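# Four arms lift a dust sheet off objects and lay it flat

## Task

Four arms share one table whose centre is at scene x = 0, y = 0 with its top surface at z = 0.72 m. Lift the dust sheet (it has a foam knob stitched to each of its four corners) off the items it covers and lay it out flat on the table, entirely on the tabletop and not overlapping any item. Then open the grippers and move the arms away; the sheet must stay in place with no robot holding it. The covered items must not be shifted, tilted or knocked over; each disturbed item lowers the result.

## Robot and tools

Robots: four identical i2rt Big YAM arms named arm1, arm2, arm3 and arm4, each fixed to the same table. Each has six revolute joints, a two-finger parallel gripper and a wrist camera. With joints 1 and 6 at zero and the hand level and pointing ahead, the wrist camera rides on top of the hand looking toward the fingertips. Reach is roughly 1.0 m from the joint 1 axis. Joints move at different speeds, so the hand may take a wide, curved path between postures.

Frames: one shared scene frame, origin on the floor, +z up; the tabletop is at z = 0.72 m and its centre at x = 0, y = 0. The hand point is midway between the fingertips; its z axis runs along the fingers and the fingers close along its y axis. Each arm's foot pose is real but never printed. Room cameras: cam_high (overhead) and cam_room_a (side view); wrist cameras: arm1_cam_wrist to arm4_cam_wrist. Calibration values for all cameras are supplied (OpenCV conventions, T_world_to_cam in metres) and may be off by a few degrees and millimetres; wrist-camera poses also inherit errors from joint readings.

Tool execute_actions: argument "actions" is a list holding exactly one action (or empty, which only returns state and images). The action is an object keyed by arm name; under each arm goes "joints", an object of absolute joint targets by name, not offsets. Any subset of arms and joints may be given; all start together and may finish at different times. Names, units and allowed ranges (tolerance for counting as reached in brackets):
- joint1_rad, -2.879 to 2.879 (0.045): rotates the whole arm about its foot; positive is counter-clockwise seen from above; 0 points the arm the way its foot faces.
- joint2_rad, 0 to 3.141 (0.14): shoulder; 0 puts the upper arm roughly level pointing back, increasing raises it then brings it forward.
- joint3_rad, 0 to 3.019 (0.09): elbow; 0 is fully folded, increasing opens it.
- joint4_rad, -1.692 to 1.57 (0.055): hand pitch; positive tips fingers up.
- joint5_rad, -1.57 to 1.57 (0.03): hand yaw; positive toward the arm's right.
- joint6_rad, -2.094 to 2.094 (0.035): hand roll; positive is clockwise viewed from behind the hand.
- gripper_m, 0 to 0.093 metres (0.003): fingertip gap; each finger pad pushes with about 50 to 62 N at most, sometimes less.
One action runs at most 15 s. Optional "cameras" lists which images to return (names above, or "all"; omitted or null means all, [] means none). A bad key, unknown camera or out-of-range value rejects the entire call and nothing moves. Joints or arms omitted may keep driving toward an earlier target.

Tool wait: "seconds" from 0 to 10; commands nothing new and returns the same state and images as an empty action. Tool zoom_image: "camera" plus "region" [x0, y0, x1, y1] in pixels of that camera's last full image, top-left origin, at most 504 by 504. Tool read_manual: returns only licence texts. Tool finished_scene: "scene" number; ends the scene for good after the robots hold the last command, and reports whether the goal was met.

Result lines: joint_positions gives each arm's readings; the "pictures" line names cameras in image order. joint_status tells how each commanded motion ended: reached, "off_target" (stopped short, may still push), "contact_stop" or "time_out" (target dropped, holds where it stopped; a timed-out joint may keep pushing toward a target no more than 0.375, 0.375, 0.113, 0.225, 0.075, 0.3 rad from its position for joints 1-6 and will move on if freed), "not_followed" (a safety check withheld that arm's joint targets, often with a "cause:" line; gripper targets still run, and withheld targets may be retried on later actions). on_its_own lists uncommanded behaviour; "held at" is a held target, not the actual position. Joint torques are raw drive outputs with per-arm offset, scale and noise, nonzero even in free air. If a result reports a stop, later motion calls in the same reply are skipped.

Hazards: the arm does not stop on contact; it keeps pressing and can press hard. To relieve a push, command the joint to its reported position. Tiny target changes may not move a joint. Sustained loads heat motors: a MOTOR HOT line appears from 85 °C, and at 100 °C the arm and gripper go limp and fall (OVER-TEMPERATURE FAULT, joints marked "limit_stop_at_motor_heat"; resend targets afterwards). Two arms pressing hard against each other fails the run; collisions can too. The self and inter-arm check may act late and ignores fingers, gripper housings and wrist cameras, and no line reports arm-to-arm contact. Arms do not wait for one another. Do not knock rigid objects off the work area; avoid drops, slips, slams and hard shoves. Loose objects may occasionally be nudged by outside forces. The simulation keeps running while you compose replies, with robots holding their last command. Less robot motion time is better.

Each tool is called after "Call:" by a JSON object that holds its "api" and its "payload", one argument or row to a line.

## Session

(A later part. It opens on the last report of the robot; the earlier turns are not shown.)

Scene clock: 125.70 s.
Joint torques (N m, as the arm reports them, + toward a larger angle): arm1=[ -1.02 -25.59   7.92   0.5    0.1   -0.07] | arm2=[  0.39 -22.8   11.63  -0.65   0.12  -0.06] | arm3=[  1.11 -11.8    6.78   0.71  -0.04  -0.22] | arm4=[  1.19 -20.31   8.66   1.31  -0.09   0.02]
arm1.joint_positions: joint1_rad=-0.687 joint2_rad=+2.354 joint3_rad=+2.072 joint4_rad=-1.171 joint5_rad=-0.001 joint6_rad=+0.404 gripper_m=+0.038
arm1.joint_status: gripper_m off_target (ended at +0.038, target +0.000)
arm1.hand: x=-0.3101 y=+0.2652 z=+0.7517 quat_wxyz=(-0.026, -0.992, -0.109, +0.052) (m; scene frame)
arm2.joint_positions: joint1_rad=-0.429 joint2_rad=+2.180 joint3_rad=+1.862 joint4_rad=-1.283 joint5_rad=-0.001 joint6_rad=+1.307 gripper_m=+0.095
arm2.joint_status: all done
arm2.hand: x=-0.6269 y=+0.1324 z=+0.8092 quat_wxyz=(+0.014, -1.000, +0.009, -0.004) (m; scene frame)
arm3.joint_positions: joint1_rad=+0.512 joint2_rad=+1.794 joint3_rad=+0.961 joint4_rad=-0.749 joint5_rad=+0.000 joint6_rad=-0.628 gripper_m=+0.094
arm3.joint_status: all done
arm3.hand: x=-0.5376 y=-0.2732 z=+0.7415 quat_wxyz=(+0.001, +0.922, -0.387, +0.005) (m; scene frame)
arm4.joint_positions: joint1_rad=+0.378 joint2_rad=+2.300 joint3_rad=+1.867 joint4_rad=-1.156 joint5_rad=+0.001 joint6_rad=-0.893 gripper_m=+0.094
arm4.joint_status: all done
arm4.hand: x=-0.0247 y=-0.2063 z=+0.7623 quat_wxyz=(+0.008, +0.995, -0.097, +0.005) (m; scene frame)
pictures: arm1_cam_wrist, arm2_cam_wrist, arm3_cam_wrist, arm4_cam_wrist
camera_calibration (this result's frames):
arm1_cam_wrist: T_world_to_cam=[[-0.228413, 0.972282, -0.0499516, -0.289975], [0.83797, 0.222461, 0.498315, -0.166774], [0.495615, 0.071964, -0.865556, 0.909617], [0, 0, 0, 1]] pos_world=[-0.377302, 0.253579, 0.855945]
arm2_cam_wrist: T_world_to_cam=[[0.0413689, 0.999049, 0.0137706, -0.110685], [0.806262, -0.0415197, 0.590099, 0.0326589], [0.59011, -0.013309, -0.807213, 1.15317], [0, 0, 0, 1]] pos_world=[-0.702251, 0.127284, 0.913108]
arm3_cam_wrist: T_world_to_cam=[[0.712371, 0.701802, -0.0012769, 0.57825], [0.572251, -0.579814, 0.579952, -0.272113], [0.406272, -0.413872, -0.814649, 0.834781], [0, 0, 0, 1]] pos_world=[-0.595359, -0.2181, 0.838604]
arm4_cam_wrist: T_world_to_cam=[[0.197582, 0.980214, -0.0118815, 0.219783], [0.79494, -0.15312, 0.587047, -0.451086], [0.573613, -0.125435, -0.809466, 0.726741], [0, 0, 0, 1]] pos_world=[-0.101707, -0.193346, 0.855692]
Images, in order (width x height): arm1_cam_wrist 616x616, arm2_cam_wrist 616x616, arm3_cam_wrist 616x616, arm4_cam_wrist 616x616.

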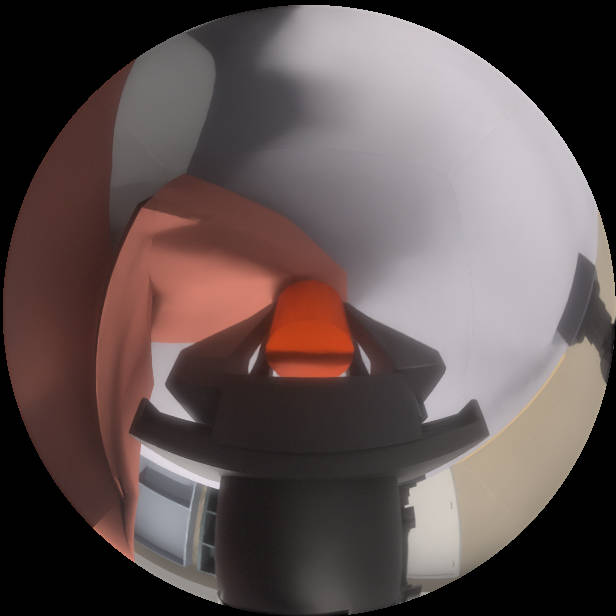

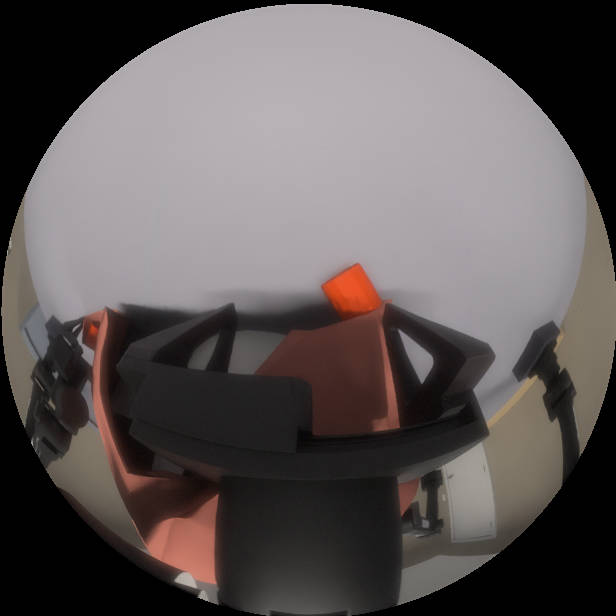

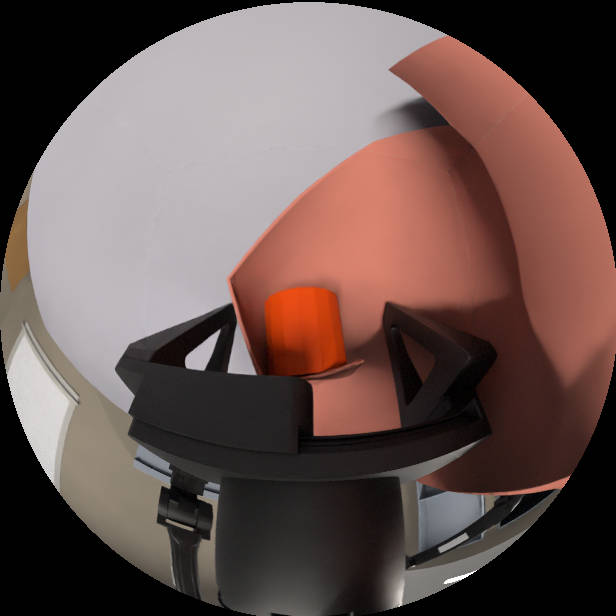

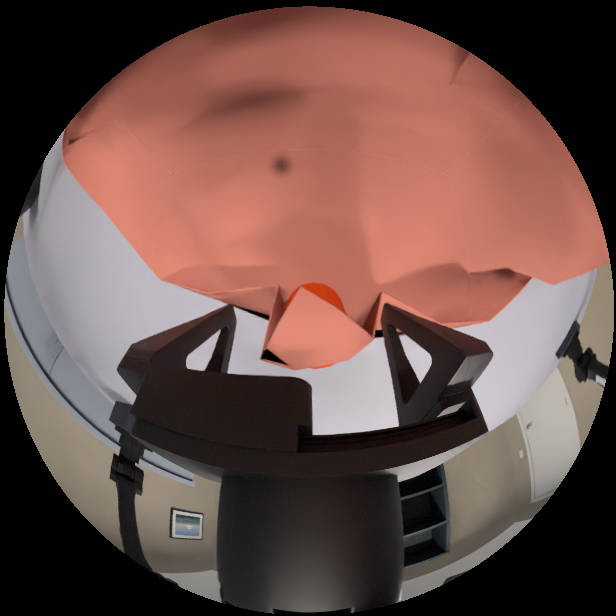

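Call:
{"api": "execute_actions", "payload": {
  "actions": [
    {"arm2":{"joints":{"joint1_rad":-0.6,"joint2_rad":2.12}},"arm3":{"joints":{"gripper_m":0}},"arm4":{"joints":{"joint2_rad":2.335}}}
  ],
  "cameras": []
}}

Call:
{"api": "execute_actions", "payload": {
  "actions": [
    {"arm2":{"joints":{"joint5_rad":-0.3}},"arm4":{"joints":{"gripper_m":0}}}
  ]
}}

Scene clock: 134.57 s.
Joint torques (N m, as the arm reports them, + toward a larger angle): arm1=[ -1.53 -26.49   7.96   0.51   0.07  -0.07] | arm2=[ -0.91 -22.11  11.55  -0.55   0.03  -0.08] | arm3=[  1.17 -11.78   6.81   0.65  -0.03  -0.19] | arm4=[  1.47 -18.07   8.54   1.38  -0.09   0.03]
arm1.joint_positions: joint1_rad=-0.687 joint2_rad=+2.354 joint3_rad=+2.072 joint4_rad=-1.171 joint5_rad=-0.001 joint6_rad=+0.404 gripper_m=+0.038
arm1.joint_status: not commanded
arm1.hand: x=-0.3101 y=+0.2652 z=+0.7517 quat_wxyz=(-0.026, -0.992, -0.109, +0.052) (m; scene frame)
arm2.joint_positions: joint1_rad=-0.594 joint2_rad=+2.133 joint3_rad=+1.862 joint4_rad=-1.283 joint5_rad=+0.001 joint6_rad=+1.306 gripper_m=+0.095
arm2.joint_status: all done
arm2.hand: x=-0.7286 y=+0.1675 z=+0.8392 quat_wxyz=(-0.008, -0.996, +0.091, +0.005) (m; scene frame)
arm3.joint_positions: joint1_rad=+0.512 joint2_rad=+1.794 joint3_rad=+0.961 joint4_rad=-0.747 joint5_rad=+0.000 joint6_rad=-0.630 gripper_m=+0.039
arm3.joint_status: gripper_m off_target (ended at +0.039, target +0.000)
arm3.hand: x=-0.5377 y=-0.2727 z=+0.7415 quat_wxyz=(+0.000, +0.923, -0.386, +0.004) (m; scene frame)
arm4.joint_positions: joint1_rad=+0.378 joint2_rad=+2.302 joint3_rad=+1.867 joint4_rad=-1.156 joint5_rad=+0.001 joint6_rad=-0.893 gripper_m=+0.094
arm4.joint_status: all done
arm4.hand: x=-0.0246 y=-0.2065 z=+0.7614 quat_wxyz=(+0.008, +0.995, -0.097, +0.006) (m; scene frame)
pictures: none
No camera images: the call's "cameras" was empty. Leave "cameras" out to get every camera's image.

Scene clock: 135.50 s.
Joint torques (N m, as the arm reports them, + toward a larger angle): arm1=[ -1.99 -25.73   7.86   0.47   0.09  -0.05] | arm2=[ -0.03 -22.27  11.57  -0.55  -0.21  -0.02] | arm3=[  1.11 -11.91   6.8    0.65  -0.03  -0.19] | arm4=[  1.47 -18.11   8.52   1.26  -0.08   0.03]
arm1.joint_positions: joint1_rad=-0.687 joint2_rad=+2.354 joint3_rad=+2.072 joint4_rad=-1.171 joint5_rad=-0.001 joint6_rad=+0.404 gripper_m=+0.038
arm1.joint_status: not commanded
arm1.hand: x=-0.3101 y=+0.2652 z=+0.7517 quat_wxyz=(-0.026, -0.992, -0.109, +0.052) (m; scene frame)
arm2.joint_positions: joint1_rad=-0.594 joint2_rad=+2.133 joint3_rad=+1.862 joint4_rad=-1.283 joint5_rad=-0.298 joint6_rad=+1.306 gripper_m=+0.095
arm2.joint_status: all done
arm2.hand: x=-0.6829 y=+0.1457 z=+0.8466 quat_wxyz=(-0.060, -0.985, +0.088, -0.135) (m; scene frame)
arm3.joint_positions: joint1_rad=+0.512 joint2_rad=+1.794 joint3_rad=+0.961 joint4_rad=-0.747 joint5_rad=+0.000 joint6_rad=-0.630 gripper_m=+0.039
arm3.joint_status: not commanded
arm3.hand: x=-0.5377 y=-0.2727 z=+0.7415 quat_wxyz=(+0.000, +0.923, -0.386, +0.004) (m; scene frame)
arm4.joint_positions: joint1_rad=+0.378 joint2_rad=+2.302 joint3_rad=+1.867 joint4_rad=-1.156 joint5_rad=+0.001 joint6_rad=-0.893 gripper_m=+0.039
arm4.joint_status: gripper_m off_target (ended at +0.039, target +0.000)
arm4.hand: x=-0.0246 y=-0.2065 z=+0.7611 quat_wxyz=(+0.008, +0.995, -0.097, +0.006) (m; scene frame)
pictures: arm1_cam_wrist, arm2_cam_wrist, arm3_cam_wrist, arm4_cam_wrist, cam_high, cam_room_a
camera_calibration (this result's frames):
arm1_cam_wrist: T_world_to_cam=[[-0.228413, 0.972282, -0.0499516, -0.289975], [0.83797, 0.222461, 0.498315, -0.166774], [0.495615, 0.071964, -0.865556, 0.909617], [0, 0, 0, 1]] pos_world=[-0.377302, 0.253579, 0.855945]
arm2_cam_wrist: T_world_to_cam=[[0.215548, 0.971237, -0.101183, 0.0980697], [0.616927, -0.0551258, 0.785087, -0.236147], [0.756928, -0.231647, -0.611065, 1.1963], [0, 0, 0, 1]] pos_world=[-0.780969, 0.168853, 0.926338]
arm3_cam_wrist: T_world_to_cam=[[0.710753, 0.703441, -0.000483001, 0.577016], [0.573974, -0.579543, 0.578518, -0.269707], [0.406673, -0.411461, -0.81567, 0.83665], [0, 0, 0, 1]] pos_world=[-0.595555, -0.217955, 0.838739]
arm4_cam_wrist: T_world_to_cam=[[0.19759, 0.980198, -0.0130648, 0.220845], [0.794523, -0.152326, 0.587818, -0.450912], [0.574188, -0.126527, -0.808888, 0.725006], [0, 0, 0, 1]] pos_world=[-0.101667, -0.193424, 0.854388]
Images, in order (width x height): arm1_cam_wrist 616x616, arm2_cam_wrist 616x616, arm3_cam_wrist 616x616, arm4_cam_wrist 616x616, cam_high 504x504, cam_room_a 504x504.

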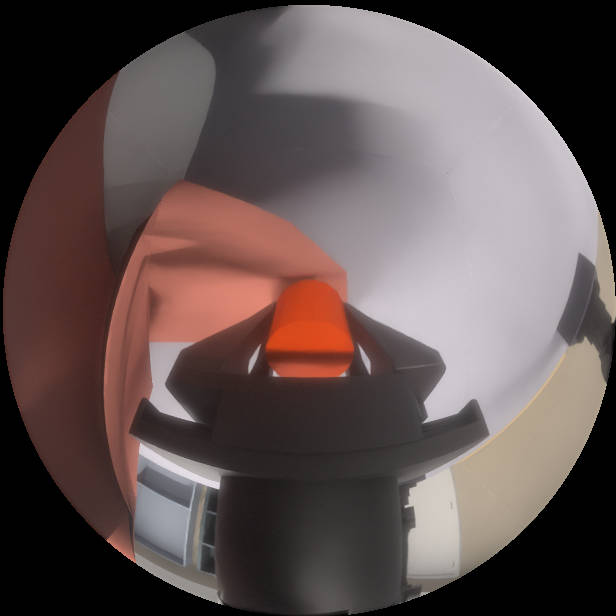

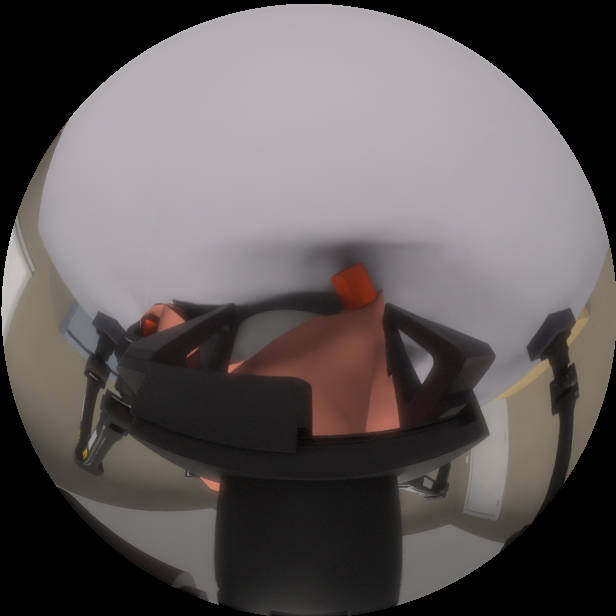

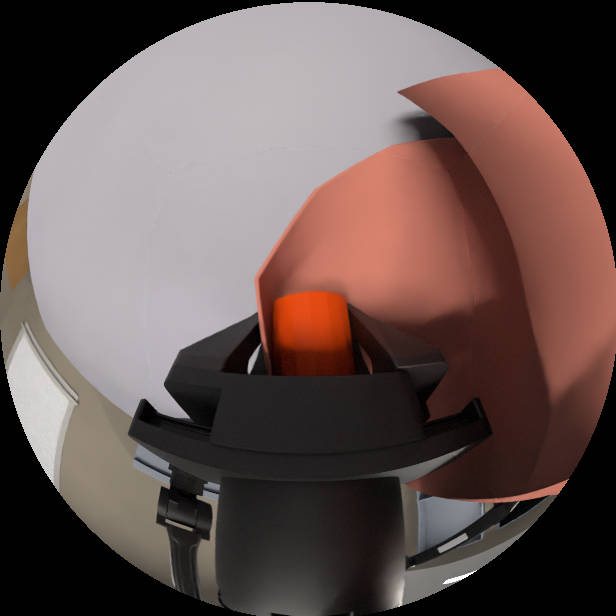

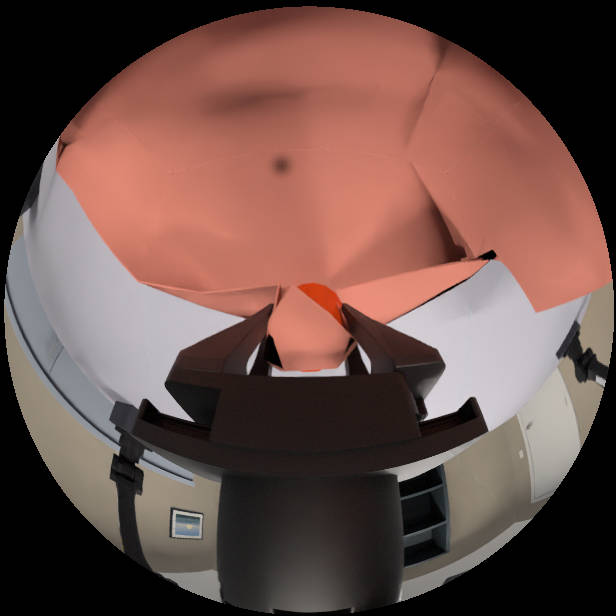

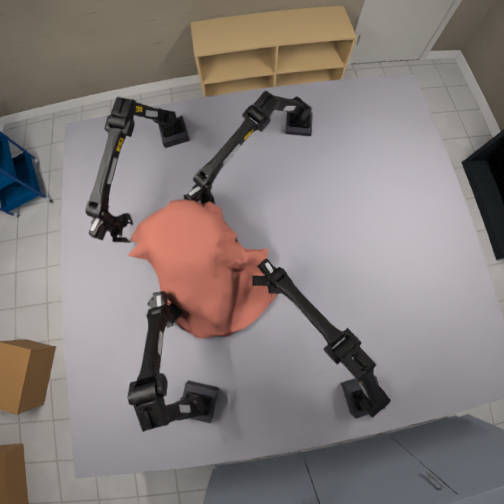

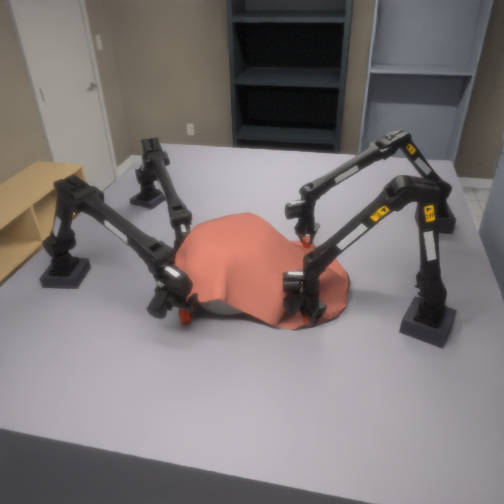

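Call:
{"api": "execute_actions", "payload": {
  "actions": [],
  "cameras": ["arm2_cam_wrist","cam_room_a","cam_high"]
}}

Call:
{"api": "zoom_image", "payload": {
  "camera": "cam_room_a",
  "region": [120, 230, 280, 350]
}}

Scene clock: 139.60 s.
Joint torques (N m, as the arm reports them, + toward a larger angle): arm1=[ -0.9  -25.33   7.81   0.53   0.09  -0.07] | arm2=[  0.37 -22.04  11.68  -0.77  -0.2   -0.03] | arm3=[  1.22 -11.85   6.81   0.67  -0.03  -0.19] | arm4=[  1.49 -18.17   8.55   1.31  -0.09   0.03]
arm1.joint_positions: joint1_rad=-0.687 joint2_rad=+2.354 joint3_rad=+2.072 joint4_rad=-1.171 joint5_rad=-0.001 joint6_rad=+0.404 gripper_m=+0.038
arm1.joint_status: not commanded
arm1.hand: x=-0.3101 y=+0.2652 z=+0.7517 quat_wxyz=(-0.026, -0.992, -0.109, +0.052) (m; scene frame)
arm2.joint_positions: joint1_rad=-0.594 joint2_rad=+2.133 joint3_rad=+1.862 joint4_rad=-1.283 joint5_rad=-0.298 joint6_rad=+1.306 gripper_m=+0.095
arm2.joint_status: all done
arm2.hand: x=-0.6829 y=+0.1457 z=+0.8466 quat_wxyz=(-0.060, -0.985, +0.088, -0.135) (m; scene frame)
arm3.joint_positions: joint1_rad=+0.512 joint2_rad=+1.794 joint3_rad=+0.961 joint4_rad=-0.747 joint5_rad=+0.000 joint6_rad=-0.630 gripper_m=+0.039
arm3.joint_status: not commanded
arm3.hand: x=-0.5377 y=-0.2727 z=+0.7415 quat_wxyz=(+0.000, +0.923, -0.386, +0.004) (m; scene frame)
arm4.joint_positions: joint1_rad=+0.378 joint2_rad=+2.302 joint3_rad=+1.867 joint4_rad=-1.156 joint5_rad=+0.001 joint6_rad=-0.893 gripper_m=+0.039
arm4.joint_status: gripper_m off_target (ended at +0.039, target +0.000)
arm4.hand: x=-0.0246 y=-0.2065 z=+0.7611 quat_wxyz=(+0.008, +0.995, -0.097, +0.006) (m; scene frame)
pictures: arm2_cam_wrist, cam_high, cam_room_a
camera_calibration (this result's frames):
arm2_cam_wrist: T_world_to_cam=[[0.215548, 0.971237, -0.101183, 0.0980697], [0.616927, -0.0551258, 0.785087, -0.236147], [0.756928, -0.231647, -0.611065, 1.1963], [0, 0, 0, 1]] pos_world=[-0.780969, 0.168853, 0.926338]
Images, in order (width x height): arm2_cam_wrist 616x616, cam_high 504x504, cam_room_a 504x504.

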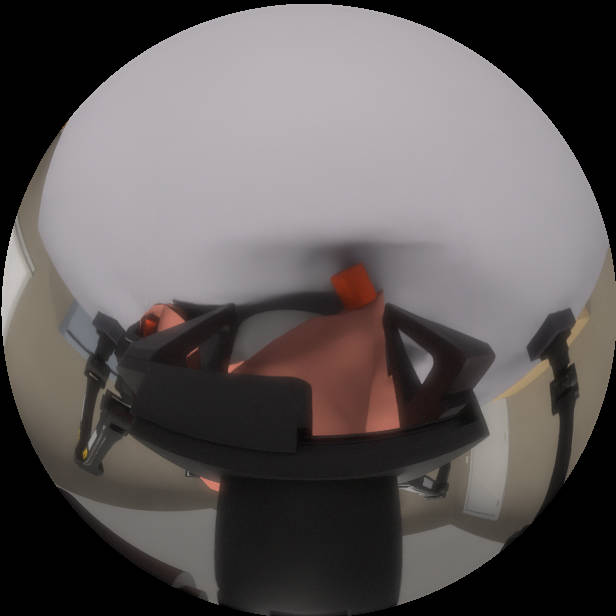

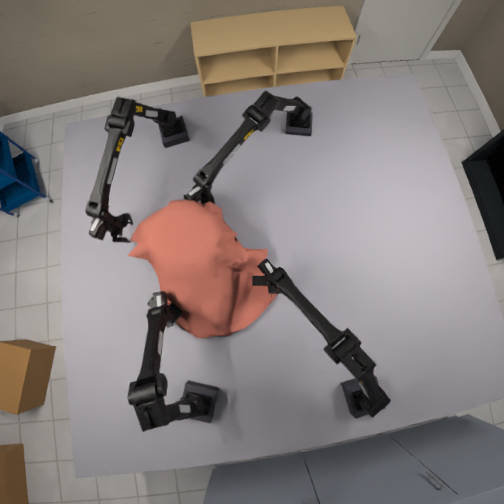

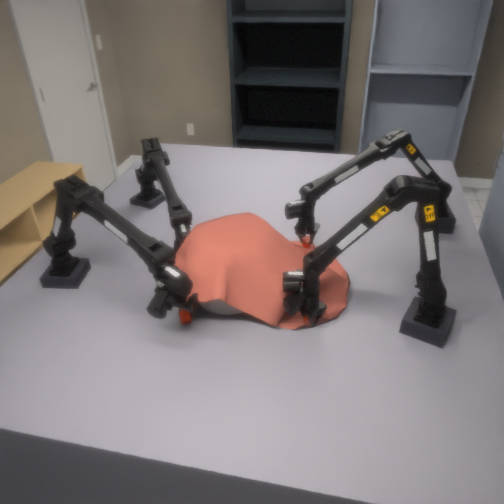

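Region (120, 230, 280, 350) of cam_room_a's 504x504 image, scaled by 3.150, with more detail than that image has; it fills the top 378 rows of this view, and the rest is white.

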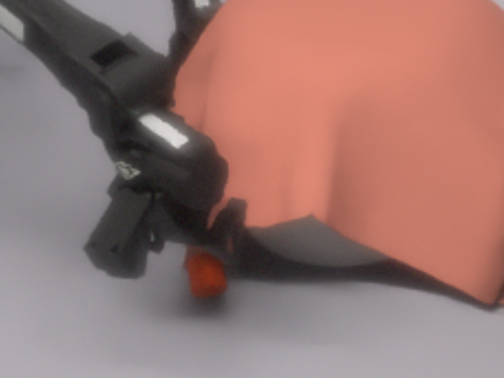

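Call:
{"api": "execute_actions", "payload": {
  "actions": [
    {"arm2":{"joints":{"joint1_rad":-0.72,"joint2_rad":2.155,"joint3_rad":1.598,"joint4_rad":-1.004,"joint5_rad":-0.6,"joint6_rad":1.1}}}
  ],
  "cameras": ["arm2_cam_wrist","cam_room_a"]
}}

Scene clock: 165.50 s.
Joint torques (N m, as the arm reports them, + toward a larger angle): arm1=[ -1.23 -25.67   7.84   0.23   0.09   0.  ] | arm2=[  0.6  -21.81   8.24   0.14  -0.43  -0.05] | arm3=[  1.19 -11.87   6.79   0.66  -0.01  -0.2 ] | arm4=[  1.57 -18.07   8.55   1.3   -0.09   0.03]
arm1.joint_positions: joint1_rad=-0.687 joint2_rad=+2.354 joint3_rad=+2.072 joint4_rad=-1.171 joint5_rad=-0.001 joint6_rad=+0.404 gripper_m=+0.038
arm1.joint_status: not commanded
arm1.hand: x=-0.3101 y=+0.2652 z=+0.7517 quat_wxyz=(-0.026, -0.992, -0.109, +0.052) (m; scene frame)
arm2.joint_positions: joint1_rad=-0.719 joint2_rad=+2.174 joint3_rad=+1.581 joint4_rad=-1.015 joint5_rad=-0.598 joint6_rad=+1.116 gripper_m=+0.095
arm2.joint_status: all done
arm2.hand: x=-0.6906 y=+0.1987 z=+0.7465 quat_wxyz=(-0.129, -0.954, +0.061, -0.264) (m; scene frame)
arm3.joint_positions: joint1_rad=+0.512 joint2_rad=+1.794 joint3_rad=+0.961 joint4_rad=-0.747 joint5_rad=+0.000 joint6_rad=-0.630 gripper_m=+0.039
arm3.joint_status: not commanded
arm3.hand: x=-0.5377 y=-0.2727 z=+0.7415 quat_wxyz=(+0.000, +0.923, -0.386, +0.004) (m; scene frame)
arm4.joint_positions: joint1_rad=+0.378 joint2_rad=+2.302 joint3_rad=+1.867 joint4_rad=-1.156 joint5_rad=+0.001 joint6_rad=-0.893 gripper_m=+0.039
arm4.joint_status: not commanded
arm4.hand: x=-0.0246 y=-0.2065 z=+0.7611 quat_wxyz=(+0.008, +0.995, -0.097, +0.006) (m; scene frame)
pictures: arm2_cam_wrist, cam_room_a
camera_calibration (this result's frames):
arm2_cam_wrist: T_world_to_cam=[[0.211989, 0.953529, -0.214111, 0.123554], [0.403702, 0.11408, 0.90775, -0.422304], [0.889992, -0.27887, -0.360758, 1.06768], [0, 0, 0, 1]] pos_world=[-0.805929, 0.228107, 0.794973]
Images, in order (width x height): arm2_cam_wrist 616x616, cam_room_a 504x504.

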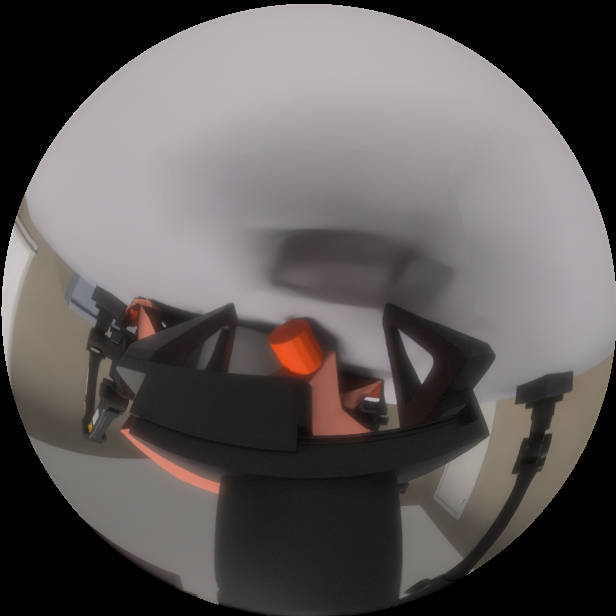

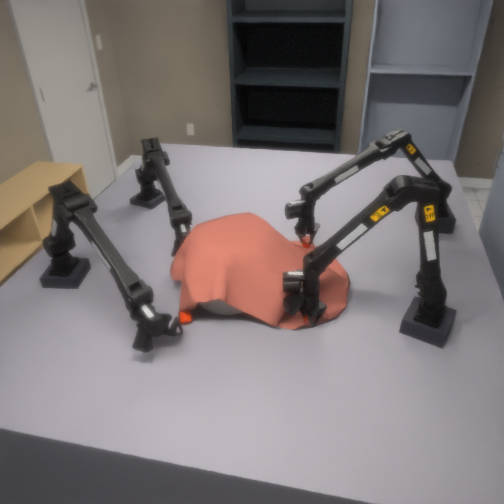

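Call:
{"api": "execute_actions", "payload": {
  "actions": [
    {"arm2":{"joints":{"joint1_rad":-0.59}}}
  ],
  "cameras": ["arm2_cam_wrist","cam_room_a"]
}}

Scene clock: 169.50 s.
Joint torques (N m, as the arm reports them, + toward a larger angle): arm1=[ -1.21 -25.64   8.04   0.35   0.1   -0.07] | arm2=[  0.68 -21.98   8.27   0.1   -0.35  -0.05] | arm3=[  1.22 -11.79   6.78   0.67  -0.02  -0.18] | arm4=[  1.47 -18.34   8.57   1.32  -0.08   0.03]
arm1.joint_positions: joint1_rad=-0.687 joint2_rad=+2.354 joint3_rad=+2.072 joint4_rad=-1.171 joint5_rad=-0.001 joint6_rad=+0.404 gripper_m=+0.038
arm1.joint_status: not commanded
arm1.hand: x=-0.3101 y=+0.2652 z=+0.7517 quat_wxyz=(-0.026, -0.992, -0.109, +0.052) (m; scene frame)
arm2.joint_positions: joint1_rad=-0.591 joint2_rad=+2.174 joint3_rad=+1.581 joint4_rad=-1.015 joint5_rad=-0.600 joint6_rad=+1.115 gripper_m=+0.095
arm2.joint_status: all done
arm2.hand: x=-0.6169 y=+0.1718 z=+0.7465 quat_wxyz=(-0.113, -0.955, +0.000, -0.273) (m; scene frame)
arm3.joint_positions: joint1_rad=+0.512 joint2_rad=+1.794 joint3_rad=+0.961 joint4_rad=-0.747 joint5_rad=+0.000 joint6_rad=-0.630 gripper_m=+0.039
arm3.joint_status: not commanded
arm3.hand: x=-0.5377 y=-0.2727 z=+0.7415 quat_wxyz=(+0.000, +0.923, -0.386, +0.004) (m; scene frame)
arm4.joint_positions: joint1_rad=+0.378 joint2_rad=+2.302 joint3_rad=+1.867 joint4_rad=-1.156 joint5_rad=+0.001 joint6_rad=-0.893 gripper_m=+0.039
arm4.joint_status: not commanded
arm4.hand: x=-0.0246 y=-0.2065 z=+0.7611 quat_wxyz=(+0.008, +0.995, -0.097, +0.006) (m; scene frame)
pictures: arm2_cam_wrist, cam_room_a
camera_calibration (this result's frames):
arm2_cam_wrist: T_world_to_cam=[[0.0876798, 0.972717, -0.214789, 0.0540514], [0.384608, 0.165843, 0.90806, -0.469916], [0.918906, -0.162228, -0.359574, 0.991497], [0, 0, 0, 1]] pos_world=[-0.735098, 0.186204, 0.794838]
Images, in order (width x height): arm2_cam_wrist 616x616, cam_room_a 504x504.

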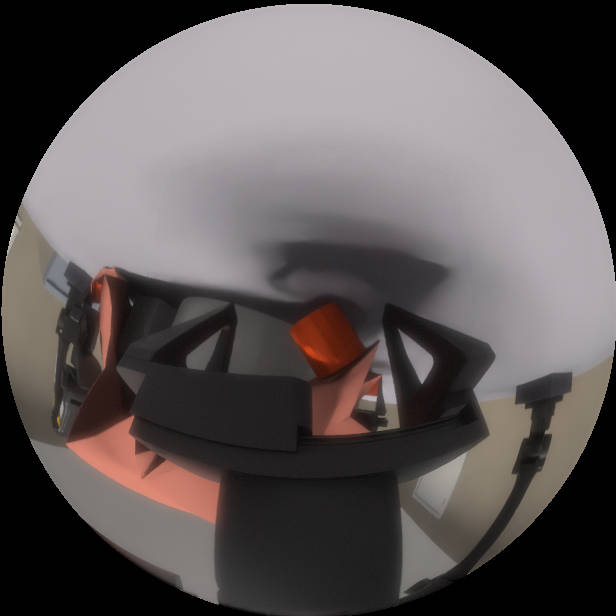

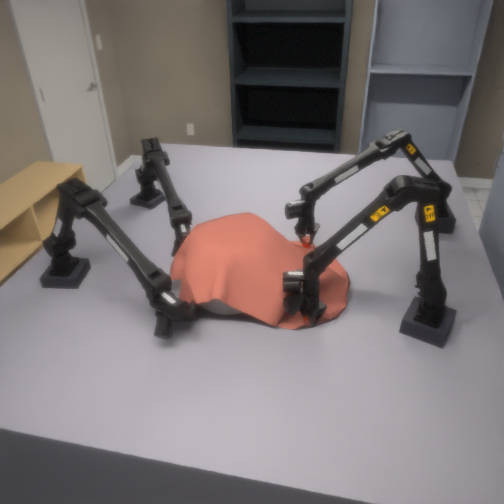

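Call:
{"api": "execute_actions", "payload": {
  "actions": [
    {"arm2":{"joints":{"joint5_rad":-0.8,"joint6_rad":0.95}}}
  ],
  "cameras": ["arm2_cam_wrist"]
}}

Call:
{"api": "execute_actions", "payload": {
  "actions": [
    {"arm2":{"joints":{"gripper_m":0}}}
  ],
  "cameras": ["arm2_cam_wrist"]
}}

Scene clock: 178.77 s.
Joint torques (N m, as the arm reports them, + toward a larger angle): arm1=[ -1.41 -26.26   7.98   0.63   0.1   -0.05] | arm2=[ -0.07 -22.01   8.26   0.04  -0.65  -0.12] | arm3=[  1.22 -11.91   6.8    0.68  -0.03  -0.19] | arm4=[  1.33 -18.17   8.53   1.29  -0.06   0.04]
arm1.joint_positions: joint1_rad=-0.687 joint2_rad=+2.354 joint3_rad=+2.072 joint4_rad=-1.171 joint5_rad=-0.001 joint6_rad=+0.404 gripper_m=+0.038
arm1.joint_status: not commanded
arm1.hand: x=-0.3101 y=+0.2652 z=+0.7517 quat_wxyz=(-0.026, -0.992, -0.109, +0.052) (m; scene frame)
arm2.joint_positions: joint1_rad=-0.591 joint2_rad=+2.174 joint3_rad=+1.581 joint4_rad=-1.015 joint5_rad=-0.796 joint6_rad=+0.969 gripper_m=+0.095
arm2.joint_status: all done
arm2.hand: x=-0.5939 y=+0.1601 z=+0.7681 quat_wxyz=(-0.179, -0.920, -0.066, -0.343) (m; scene frame)
arm3.joint_positions: joint1_rad=+0.512 joint2_rad=+1.794 joint3_rad=+0.961 joint4_rad=-0.747 joint5_rad=+0.000 joint6_rad=-0.630 gripper_m=+0.039
arm3.joint_status: not commanded
arm3.hand: x=-0.5377 y=-0.2727 z=+0.7415 quat_wxyz=(+0.000, +0.923, -0.386, +0.004) (m; scene frame)
arm4.joint_positions: joint1_rad=+0.378 joint2_rad=+2.302 joint3_rad=+1.867 joint4_rad=-1.156 joint5_rad=+0.001 joint6_rad=-0.893 gripper_m=+0.039
arm4.joint_status: not commanded
arm4.hand: x=-0.0246 y=-0.2065 z=+0.7611 quat_wxyz=(+0.008, +0.995, -0.097, +0.006) (m; scene frame)
pictures: arm2_cam_wrist
camera_calibration (this result's frames):
arm2_cam_wrist: T_world_to_cam=[[0.0279864, 0.928724, -0.369713, 0.158714], [0.229433, 0.354016, 0.906661, -0.617591], [0.972922, -0.110198, -0.203172, 0.879832], [0, 0, 0, 1]] pos_world=[-0.718754, 0.168191, 0.797382]
Images, in order (width x height): arm2_cam_wrist 616x616.

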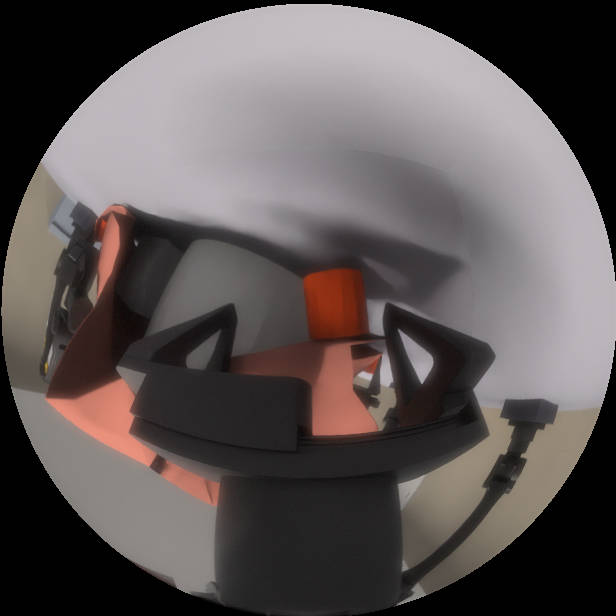

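Scene clock: 179.50 s.
Joint torques (N m, as the arm reports them, + toward a larger angle): arm1=[ -2.62 -27.03   7.95   0.57   0.05  -0.11] | arm2=[  0.86 -21.63   8.23   0.04  -0.61  -0.03] | arm3=[  1.08 -11.7    6.77   0.68  -0.03  -0.19] | arm4=[  1.21 -18.15   8.51   1.23  -0.09   0.04]
arm1.joint_positions: joint1_rad=-0.687 joint2_rad=+2.354 joint3_rad=+2.072 joint4_rad=-1.171 joint5_rad=-0.001 joint6_rad=+0.404 gripper_m=+0.038
arm1.joint_status: not commanded
arm1.hand: x=-0.3101 y=+0.2652 z=+0.7517 quat_wxyz=(-0.026, -0.992, -0.109, +0.052) (m; scene frame)
arm2.joint_positions: joint1_rad=-0.591 joint2_rad=+2.174 joint3_rad=+1.581 joint4_rad=-1.015 joint5_rad=-0.798 joint6_rad=+0.966 gripper_m=+0.001
arm2.joint_status: all done
arm2.hand: x=-0.5937 y=+0.1600 z=+0.7683 quat_wxyz=(-0.180, -0.919, -0.067, -0.344) (m; scene frame)
arm3.joint_positions: joint1_rad=+0.512 joint2_rad=+1.794 joint3_rad=+0.961 joint4_rad=-0.747 joint5_rad=+0.000 joint6_rad=-0.630 gripper_m=+0.039
arm3.joint_status: not commanded
arm3.hand: x=-0.5377 y=-0.2727 z=+0.7415 quat_wxyz=(+0.000, +0.923, -0.386, +0.004) (m; scene frame)
arm4.joint_positions: joint1_rad=+0.378 joint2_rad=+2.302 joint3_rad=+1.867 joint4_rad=-1.156 joint5_rad=+0.001 joint6_rad=-0.893 gripper_m=+0.039
arm4.joint_status: not commanded
arm4.hand: x=-0.0246 y=-0.2065 z=+0.7611 quat_wxyz=(+0.008, +0.995, -0.097, +0.006) (m; scene frame)
pictures: arm2_cam_wrist
camera_calibration (this result's frames):
arm2_cam_wrist: T_world_to_cam=[[0.0266729, 0.927821, -0.372071, 0.16007], [0.227919, 0.356756, 0.905968, -0.618617], [0.973315, -0.108967, -0.201952, 0.878769], [0, 0, 0, 1]] pos_world=[-0.718593, 0.167935, 0.797475]
Images, in order (width x height): arm2_cam_wrist 616x616.

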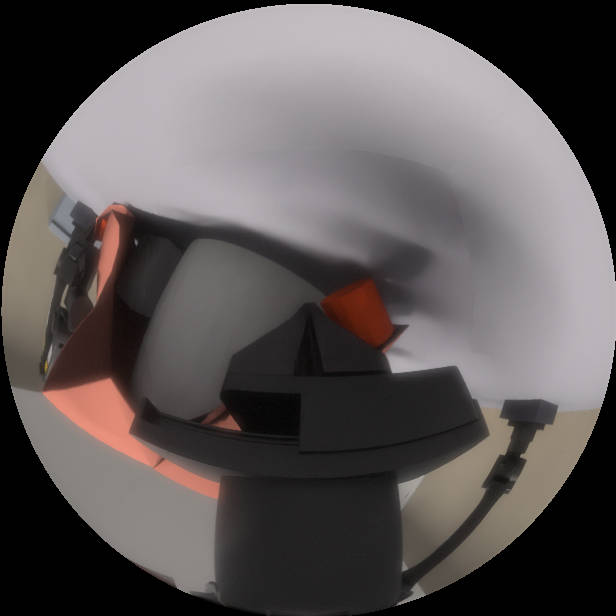

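Call:
{"api": "execute_actions", "payload": {
  "actions": [
    {"arm2":{"joints":{"joint1_rad":-0.76,"joint2_rad":2.1}}}
  ],
  "cameras": ["arm2_cam_wrist","cam_room_a","cam_high"]
}}

Call:
{"api": "zoom_image", "payload": {
  "camera": "cam_room_a",
  "region": [110, 230, 270, 350]
}}

Scene clock: 188.57 s.
Joint torques (N m, as the arm reports them, + toward a larger angle): arm1=[ -1.06 -25.54   7.91   0.3    0.08  -0.05] | arm2=[  0.63 -19.95   8.61   0.11  -0.52  -0.06] | arm3=[  1.19 -11.88   6.79   0.65  -0.03  -0.19] | arm4=[  1.46 -18.22   8.56   1.27  -0.08   0.05]
arm1.joint_positions: joint1_rad=-0.687 joint2_rad=+2.354 joint3_rad=+2.072 joint4_rad=-1.171 joint5_rad=-0.001 joint6_rad=+0.404 gripper_m=+0.038
arm1.joint_status: not commanded
arm1.hand: x=-0.3101 y=+0.2652 z=+0.7517 quat_wxyz=(-0.026, -0.992, -0.109, +0.052) (m; scene frame)
arm2.joint_positions: joint1_rad=-0.755 joint2_rad=+2.106 joint3_rad=+1.581 joint4_rad=-1.013 joint5_rad=-0.799 joint6_rad=+0.965 gripper_m=+0.001
arm2.joint_status: all done
arm2.hand: x=-0.6940 y=+0.1856 z=+0.8086 quat_wxyz=(-0.234, -0.921, -0.005, -0.310) (m; scene frame)
arm3.joint_positions: joint1_rad=+0.512 joint2_rad=+1.794 joint3_rad=+0.961 joint4_rad=-0.747 joint5_rad=+0.000 joint6_rad=-0.630 gripper_m=+0.039
arm3.joint_status: not commanded
arm3.hand: x=-0.5377 y=-0.2727 z=+0.7415 quat_wxyz=(+0.000, +0.923, -0.386, +0.004) (m; scene frame)
arm4.joint_positions: joint1_rad=+0.378 joint2_rad=+2.302 joint3_rad=+1.867 joint4_rad=-1.156 joint5_rad=+0.001 joint6_rad=-0.893 gripper_m=+0.039
arm4.joint_status: not commanded
arm4.hand: x=-0.0246 y=-0.2065 z=+0.7611 quat_wxyz=(+0.008, +0.995, -0.097, +0.006) (m; scene frame)
pictures: arm2_cam_wrist, cam_high, cam_room_a
camera_calibration (this result's frames):
arm2_cam_wrist: T_world_to_cam=[[0.162177, 0.887379, -0.431575, 0.303621], [0.318073, 0.367009, 0.874148, -0.554957], [0.934092, -0.279039, -0.222731, 1.00843], [0, 0, 0, 1]] pos_world=[-0.814694, 0.21564, 0.84076]
Images, in order (width x height): arm2_cam_wrist 616x616, cam_high 504x504, cam_room_a 504x504.

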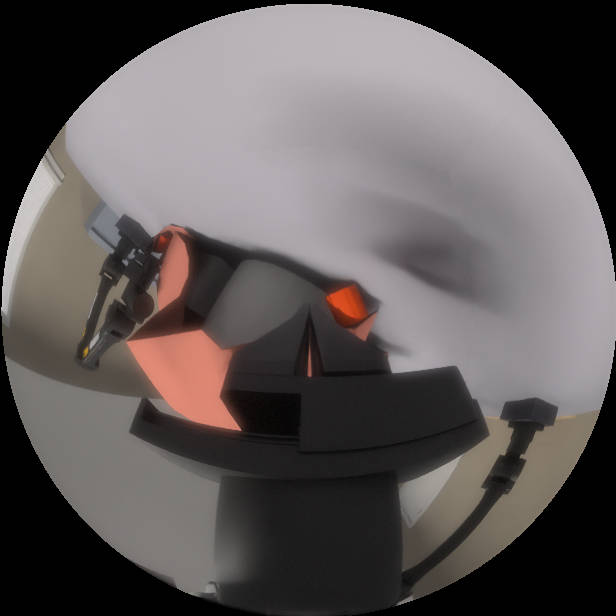

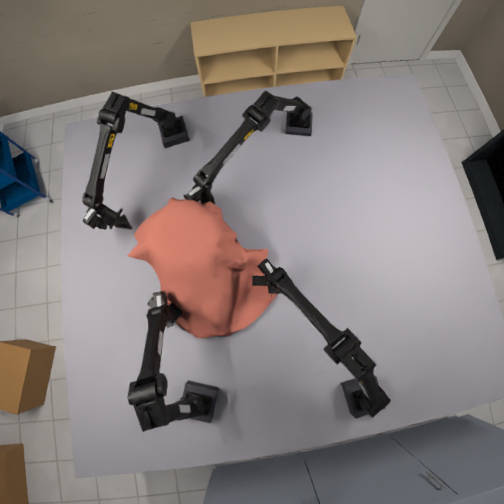

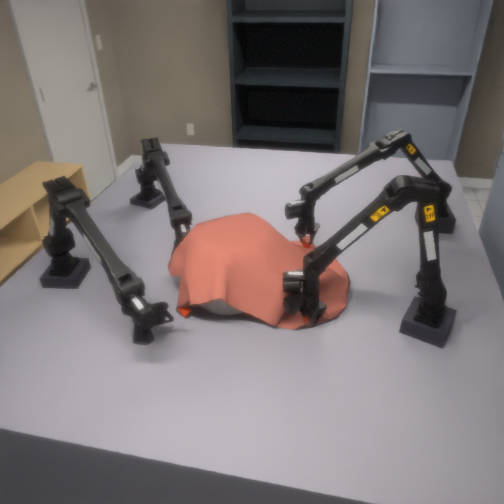

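Region (110, 230, 270, 350) of cam_room_a's 504x504 image, scaled by 3.150, with more detail than that image has; it fills the top 378 rows of this view, and the rest is white.

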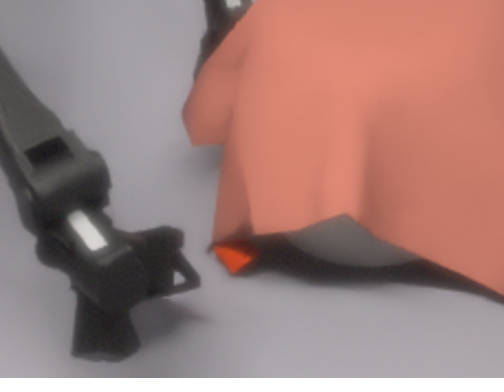

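Call:
{"api": "execute_actions", "payload": {
  "actions": [
    {"arm2":{"joints":{"joint1_rad":-0.83,"joint5_rad":-1.2,"joint6_rad":-1.57,"gripper_m":0.093}}}
  ],
  "cameras": []
}}

Call:
{"api": "execute_actions", "payload": {
  "actions": [
    {"arm2":{"joints":{"joint2_rad":2.195,"joint3_rad":1.422,"joint4_rad":-0.79}}}
  ],
  "cameras": ["arm2_cam_wrist","cam_room_a"]
}}

Scene clock: 215.20 s.
Joint torques (N m, as the arm reports them, + toward a larger angle): arm1=[ -1.51 -25.55   8.01   0.33   0.05  -0.07] | arm2=[  0.72 -20.49   8.56  -0.04  -0.84  -0.05] | arm3=[  1.06 -11.83   6.77   0.64  -0.03  -0.19] | arm4=[  1.16 -18.33   8.54   1.28  -0.09   0.03]
arm1.joint_positions: joint1_rad=-0.687 joint2_rad=+2.354 joint3_rad=+2.072 joint4_rad=-1.171 joint5_rad=-0.001 joint6_rad=+0.404 gripper_m=+0.038
arm1.joint_status: not commanded
arm1.hand: x=-0.3101 y=+0.2652 z=+0.7517 quat_wxyz=(-0.026, -0.992, -0.109, +0.052) (m; scene frame)
arm2.joint_positions: joint1_rad=-0.836 joint2_rad=+2.106 joint3_rad=+1.581 joint4_rad=-1.013 joint5_rad=-1.197 joint6_rad=-1.553 gripper_m=+0.093
arm2.joint_status: all done
arm2.hand: x=-0.7095 y=+0.1855 z=+0.8658 quat_wxyz=(-0.527, -0.277, -0.779, +0.199) (m; scene frame)
arm3.joint_positions: joint1_rad=+0.512 joint2_rad=+1.794 joint3_rad=+0.961 joint4_rad=-0.747 joint5_rad=+0.000 joint6_rad=-0.630 gripper_m=+0.039
arm3.joint_status: not commanded
arm3.hand: x=-0.5377 y=-0.2727 z=+0.7415 quat_wxyz=(+0.000, +0.923, -0.386, +0.004) (m; scene frame)
arm4.joint_positions: joint1_rad=+0.378 joint2_rad=+2.302 joint3_rad=+1.867 joint4_rad=-1.156 joint5_rad=+0.001 joint6_rad=-0.893 gripper_m=+0.039
arm4.joint_status: not commanded
arm4.hand: x=-0.0246 y=-0.2065 z=+0.7611 quat_wxyz=(+0.008, +0.995, -0.097, +0.006) (m; scene frame)
pictures: none
No camera images: the call's "cameras" was empty. Leave "cameras" out to get every camera's image.

Scene clock: 216.40 s.
Joint torques (N m, as the arm reports them, + toward a larger angle): arm1=[ -1.01 -25.67   7.98   0.45   0.09  -0.03] | arm2=[  0.5  -20.13   7.53  -0.02  -0.81  -0.04] | arm3=[  1.14 -11.81   6.8    0.67  -0.03  -0.19] | arm4=[  1.51 -18.24   8.56   1.32  -0.07   0.04]
arm1.joint_positions: joint1_rad=-0.687 joint2_rad=+2.354 joint3_rad=+2.072 joint4_rad=-1.171 joint5_rad=-0.001 joint6_rad=+0.404 gripper_m=+0.038
arm1.joint_status: not commanded
arm1.hand: x=-0.3101 y=+0.2652 z=+0.7517 quat_wxyz=(-0.026, -0.992, -0.109, +0.052) (m; scene frame)
arm2.joint_positions: joint1_rad=-0.836 joint2_rad=+2.212 joint3_rad=+1.401 joint4_rad=-0.800 joint5_rad=-1.198 joint6_rad=-1.554 gripper_m=+0.093
arm2.joint_status: all done
arm2.hand: x=-0.6791 y=+0.2226 z=+0.7520 quat_wxyz=(-0.537, -0.296, -0.771, +0.170) (m; scene frame)
arm3.joint_positions: joint1_rad=+0.512 joint2_rad=+1.794 joint3_rad=+0.961 joint4_rad=-0.747 joint5_rad=+0.000 joint6_rad=-0.630 gripper_m=+0.039
arm3.joint_status: not commanded
arm3.hand: x=-0.5377 y=-0.2727 z=+0.7415 quat_wxyz=(+0.000, +0.923, -0.386, +0.004) (m; scene frame)
arm4.joint_positions: joint1_rad=+0.378 joint2_rad=+2.302 joint3_rad=+1.867 joint4_rad=-1.156 joint5_rad=+0.001 joint6_rad=-0.893 gripper_m=+0.039
arm4.joint_status: not commanded
arm4.hand: x=-0.0246 y=-0.2065 z=+0.7611 quat_wxyz=(+0.008, +0.995, -0.097, +0.006) (m; scene frame)
pictures: arm2_cam_wrist, cam_room_a
camera_calibration (this result's frames):
arm2_cam_wrist: T_world_to_cam=[[-0.634897, -0.768298, -0.0813898, -0.192143], [-0.6203, 0.569709, -0.539129, -0.143453], [0.46058, -0.291805, -0.838281, 1.13638], [0, 0, 0, 1]] pos_world=[-0.734366, 0.265704, 0.859624]
Images, in order (width x height): arm2_cam_wrist 616x616, cam_room_a 504x504.

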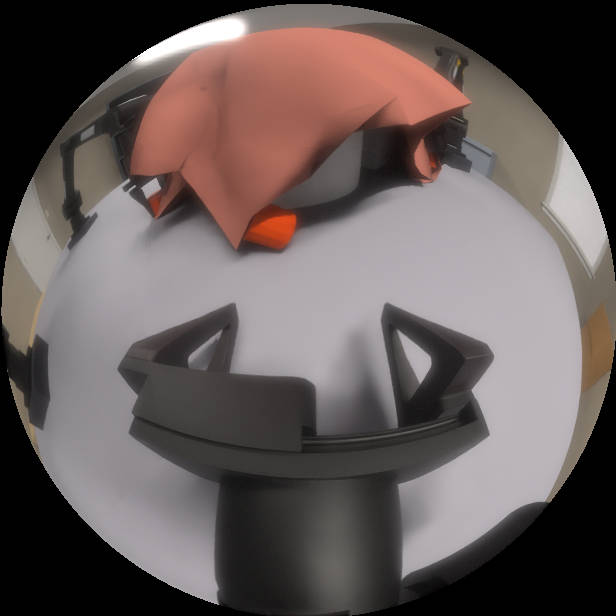

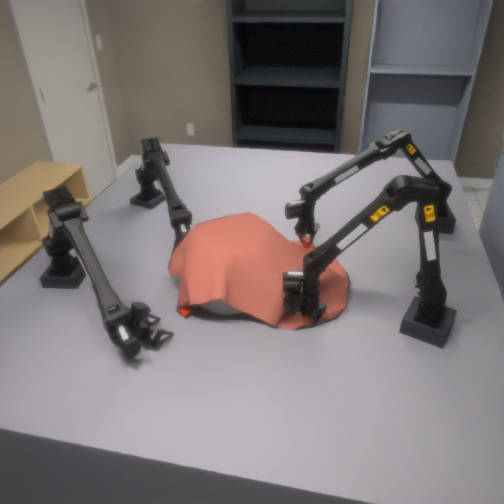

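Call:
{"api": "execute_actions", "payload": {
  "actions": [
    {"arm2":{"joints":{"joint1_rad":-0.655}}}
  ],
  "cameras": ["arm2_cam_wrist"]
}}

Scene clock: 222.87 s.
Joint torques (N m, as the arm reports them, + toward a larger angle): arm1=[ -1.4  -25.04   7.94   0.34   0.08  -0.08] | arm2=[  1.2  -20.6    7.35   0.1   -0.81  -0.03] | arm3=[  1.21 -11.85   6.8    0.63  -0.03  -0.19] | arm4=[  1.36 -18.06   8.53   1.22  -0.09   0.03]
arm1.joint_positions: joint1_rad=-0.687 joint2_rad=+2.354 joint3_rad=+2.072 joint4_rad=-1.171 joint5_rad=-0.001 joint6_rad=+0.404 gripper_m=+0.038
arm1.joint_status: not commanded
arm1.hand: x=-0.3101 y=+0.2652 z=+0.7517 quat_wxyz=(-0.026, -0.992, -0.109, +0.052) (m; scene frame)
arm2.joint_positions: joint1_rad=-0.658 joint2_rad=+2.212 joint3_rad=+1.401 joint4_rad=-0.800 joint5_rad=-1.198 joint6_rad=-1.554 gripper_m=+0.093
arm2.joint_status: all done
arm2.hand: x=-0.5810 y=+0.1898 z=+0.7518 quat_wxyz=(-0.550, -0.226, -0.795, +0.122) (m; scene frame)
arm3.joint_positions: joint1_rad=+0.512 joint2_rad=+1.794 joint3_rad=+0.961 joint4_rad=-0.747 joint5_rad=+0.000 joint6_rad=-0.630 gripper_m=+0.039
arm3.joint_status: not commanded
arm3.hand: x=-0.5377 y=-0.2727 z=+0.7415 quat_wxyz=(+0.000, +0.923, -0.386, +0.004) (m; scene frame)
arm4.joint_positions: joint1_rad=+0.378 joint2_rad=+2.302 joint3_rad=+1.867 joint4_rad=-1.156 joint5_rad=+0.001 joint6_rad=-0.893 gripper_m=+0.039
arm4.joint_status: not commanded
arm4.hand: x=-0.0246 y=-0.2065 z=+0.7611 quat_wxyz=(+0.008, +0.995, -0.097, +0.006) (m; scene frame)
pictures: arm2_cam_wrist
camera_calibration (this result's frames):
arm2_cam_wrist: T_world_to_cam=[[-0.48904, -0.868432, -0.0816405, -0.0511492], [-0.711321, 0.451228, -0.538902, -0.0946033], [0.504838, -0.205472, -0.838403, 1.0909], [0, 0, 0, 1]] pos_world=[-0.643038, 0.222418, 0.859459]
Images, in order (width x height): arm2_cam_wrist 616x616.

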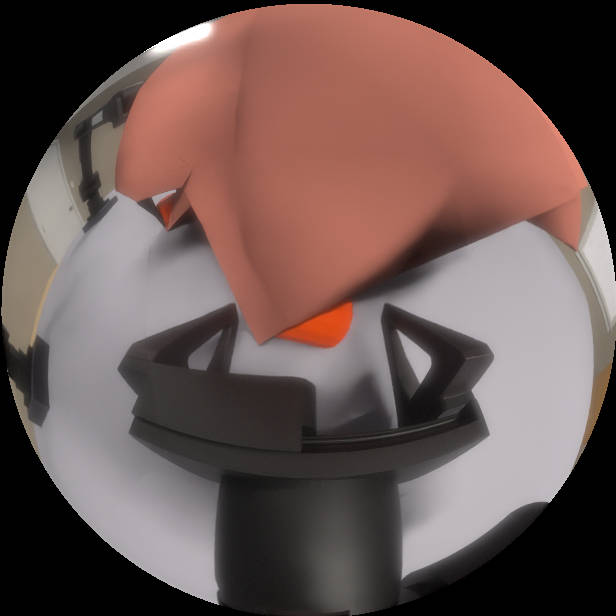

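Call:
{"api": "execute_actions", "payload": {
  "actions": [
    {"arm2":{"joints":{"joint1_rad":-0.625}}}
  ],
  "cameras": []
}}

Call:
{"api": "execute_actions", "payload": {
  "actions": [
    {"arm2":{"joints":{"gripper_m":0}}}
  ],
  "cameras": ["arm2_cam_wrist"]
}}

Scene clock: 228.80 s.
Joint torques (N m, as the arm reports them, + toward a larger angle): arm1=[ -1.   -25.82   7.84   0.37   0.07  -0.08] | arm2=[  0.8  -20.48   7.57   0.1   -0.79  -0.04] | arm3=[  1.2  -11.93   6.81   0.67  -0.03  -0.19] | arm4=[  1.28 -18.11   8.52   1.31  -0.08   0.03]
arm1.joint_positions: joint1_rad=-0.687 joint2_rad=+2.354 joint3_rad=+2.072 joint4_rad=-1.171 joint5_rad=-0.001 joint6_rad=+0.404 gripper_m=+0.038
arm1.joint_status: not commanded
arm1.hand: x=-0.3101 y=+0.2652 z=+0.7517 quat_wxyz=(-0.026, -0.992, -0.109, +0.052) (m; scene frame)
arm2.joint_positions: joint1_rad=-0.625 joint2_rad=+2.212 joint3_rad=+1.401 joint4_rad=-0.800 joint5_rad=-1.198 joint6_rad=-1.554 gripper_m=+0.093
arm2.joint_status: all done
arm2.hand: x=-0.5622 y=+0.1857 z=+0.7517 quat_wxyz=(-0.552, -0.213, -0.798, +0.113) (m; scene frame)
arm3.joint_positions: joint1_rad=+0.512 joint2_rad=+1.794 joint3_rad=+0.961 joint4_rad=-0.747 joint5_rad=+0.000 joint6_rad=-0.630 gripper_m=+0.039
arm3.joint_status: not commanded
arm3.hand: x=-0.5377 y=-0.2727 z=+0.7415 quat_wxyz=(+0.000, +0.923, -0.386, +0.004) (m; scene frame)
arm4.joint_positions: joint1_rad=+0.378 joint2_rad=+2.302 joint3_rad=+1.867 joint4_rad=-1.156 joint5_rad=+0.001 joint6_rad=-0.893 gripper_m=+0.039
arm4.joint_status: not commanded
arm4.hand: x=-0.0246 y=-0.2065 z=+0.7611 quat_wxyz=(+0.008, +0.995, -0.097, +0.006) (m; scene frame)
pictures: none
No camera images: the call's "cameras" was empty. Leave "cameras" out to get every camera's image.

Scene clock: 229.53 s.
Joint torques (N m, as the arm reports them, + toward a larger angle): arm1=[ -0.75 -25.88   7.94   0.46   0.07  -0.04] | arm2=[  0.12 -20.22   7.43  -0.06  -0.51  -0.07] | arm3=[  1.24 -11.74   6.8    0.67  -0.03  -0.19] | arm4=[  1.45 -18.33   8.5    1.34  -0.09   0.04]
arm1.joint_positions: joint1_rad=-0.687 joint2_rad=+2.354 joint3_rad=+2.072 joint4_rad=-1.171 joint5_rad=-0.001 joint6_rad=+0.404 gripper_m=+0.038
arm1.joint_status: not commanded
arm1.hand: x=-0.3101 y=+0.2652 z=+0.7517 quat_wxyz=(-0.026, -0.992, -0.109, +0.052) (m; scene frame)
arm2.joint_positions: joint1_rad=-0.625 joint2_rad=+2.205 joint3_rad=+1.401 joint4_rad=-0.800 joint5_rad=-1.205 joint6_rad=-1.555 gripper_m=+0.044
arm2.joint_status: gripper_m off_target (ended at +0.044, target +0.000)
arm2.hand: x=-0.5621 y=+0.1844 z=+0.7568 quat_wxyz=(-0.554, -0.210, -0.797, +0.117) (m; scene frame)
arm3.joint_positions: joint1_rad=+0.512 joint2_rad=+1.794 joint3_rad=+0.961 joint4_rad=-0.747 joint5_rad=+0.000 joint6_rad=-0.630 gripper_m=+0.039
arm3.joint_status: not commanded
arm3.hand: x=-0.5377 y=-0.2727 z=+0.7415 quat_wxyz=(+0.000, +0.923, -0.386, +0.004) (m; scene frame)
arm4.joint_positions: joint1_rad=+0.378 joint2_rad=+2.302 joint3_rad=+1.867 joint4_rad=-1.156 joint5_rad=+0.001 joint6_rad=-0.893 gripper_m=+0.039
arm4.joint_status: not commanded
arm4.hand: x=-0.0246 y=-0.2065 z=+0.7611 quat_wxyz=(+0.008, +0.995, -0.097, +0.006) (m; scene frame)
pictures: arm2_cam_wrist
camera_calibration (this result's frames):
arm2_cam_wrist: T_world_to_cam=[[-0.4595, -0.885111, -0.0737402, -0.0325011], [-0.724528, 0.421564, -0.545292, -0.0730604], [0.51373, -0.197135, -0.834997, 1.08531], [0, 0, 0, 1]] pos_world=[-0.625424, 0.215984, 0.863993]
Images, in order (width x height): arm2_cam_wrist 616x616.

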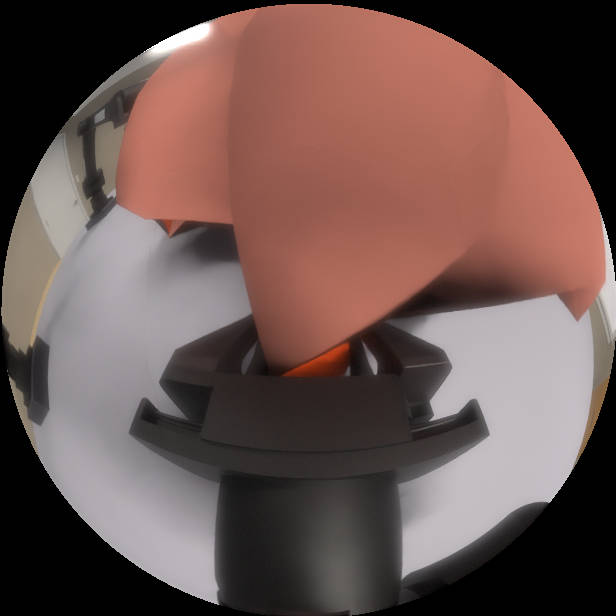

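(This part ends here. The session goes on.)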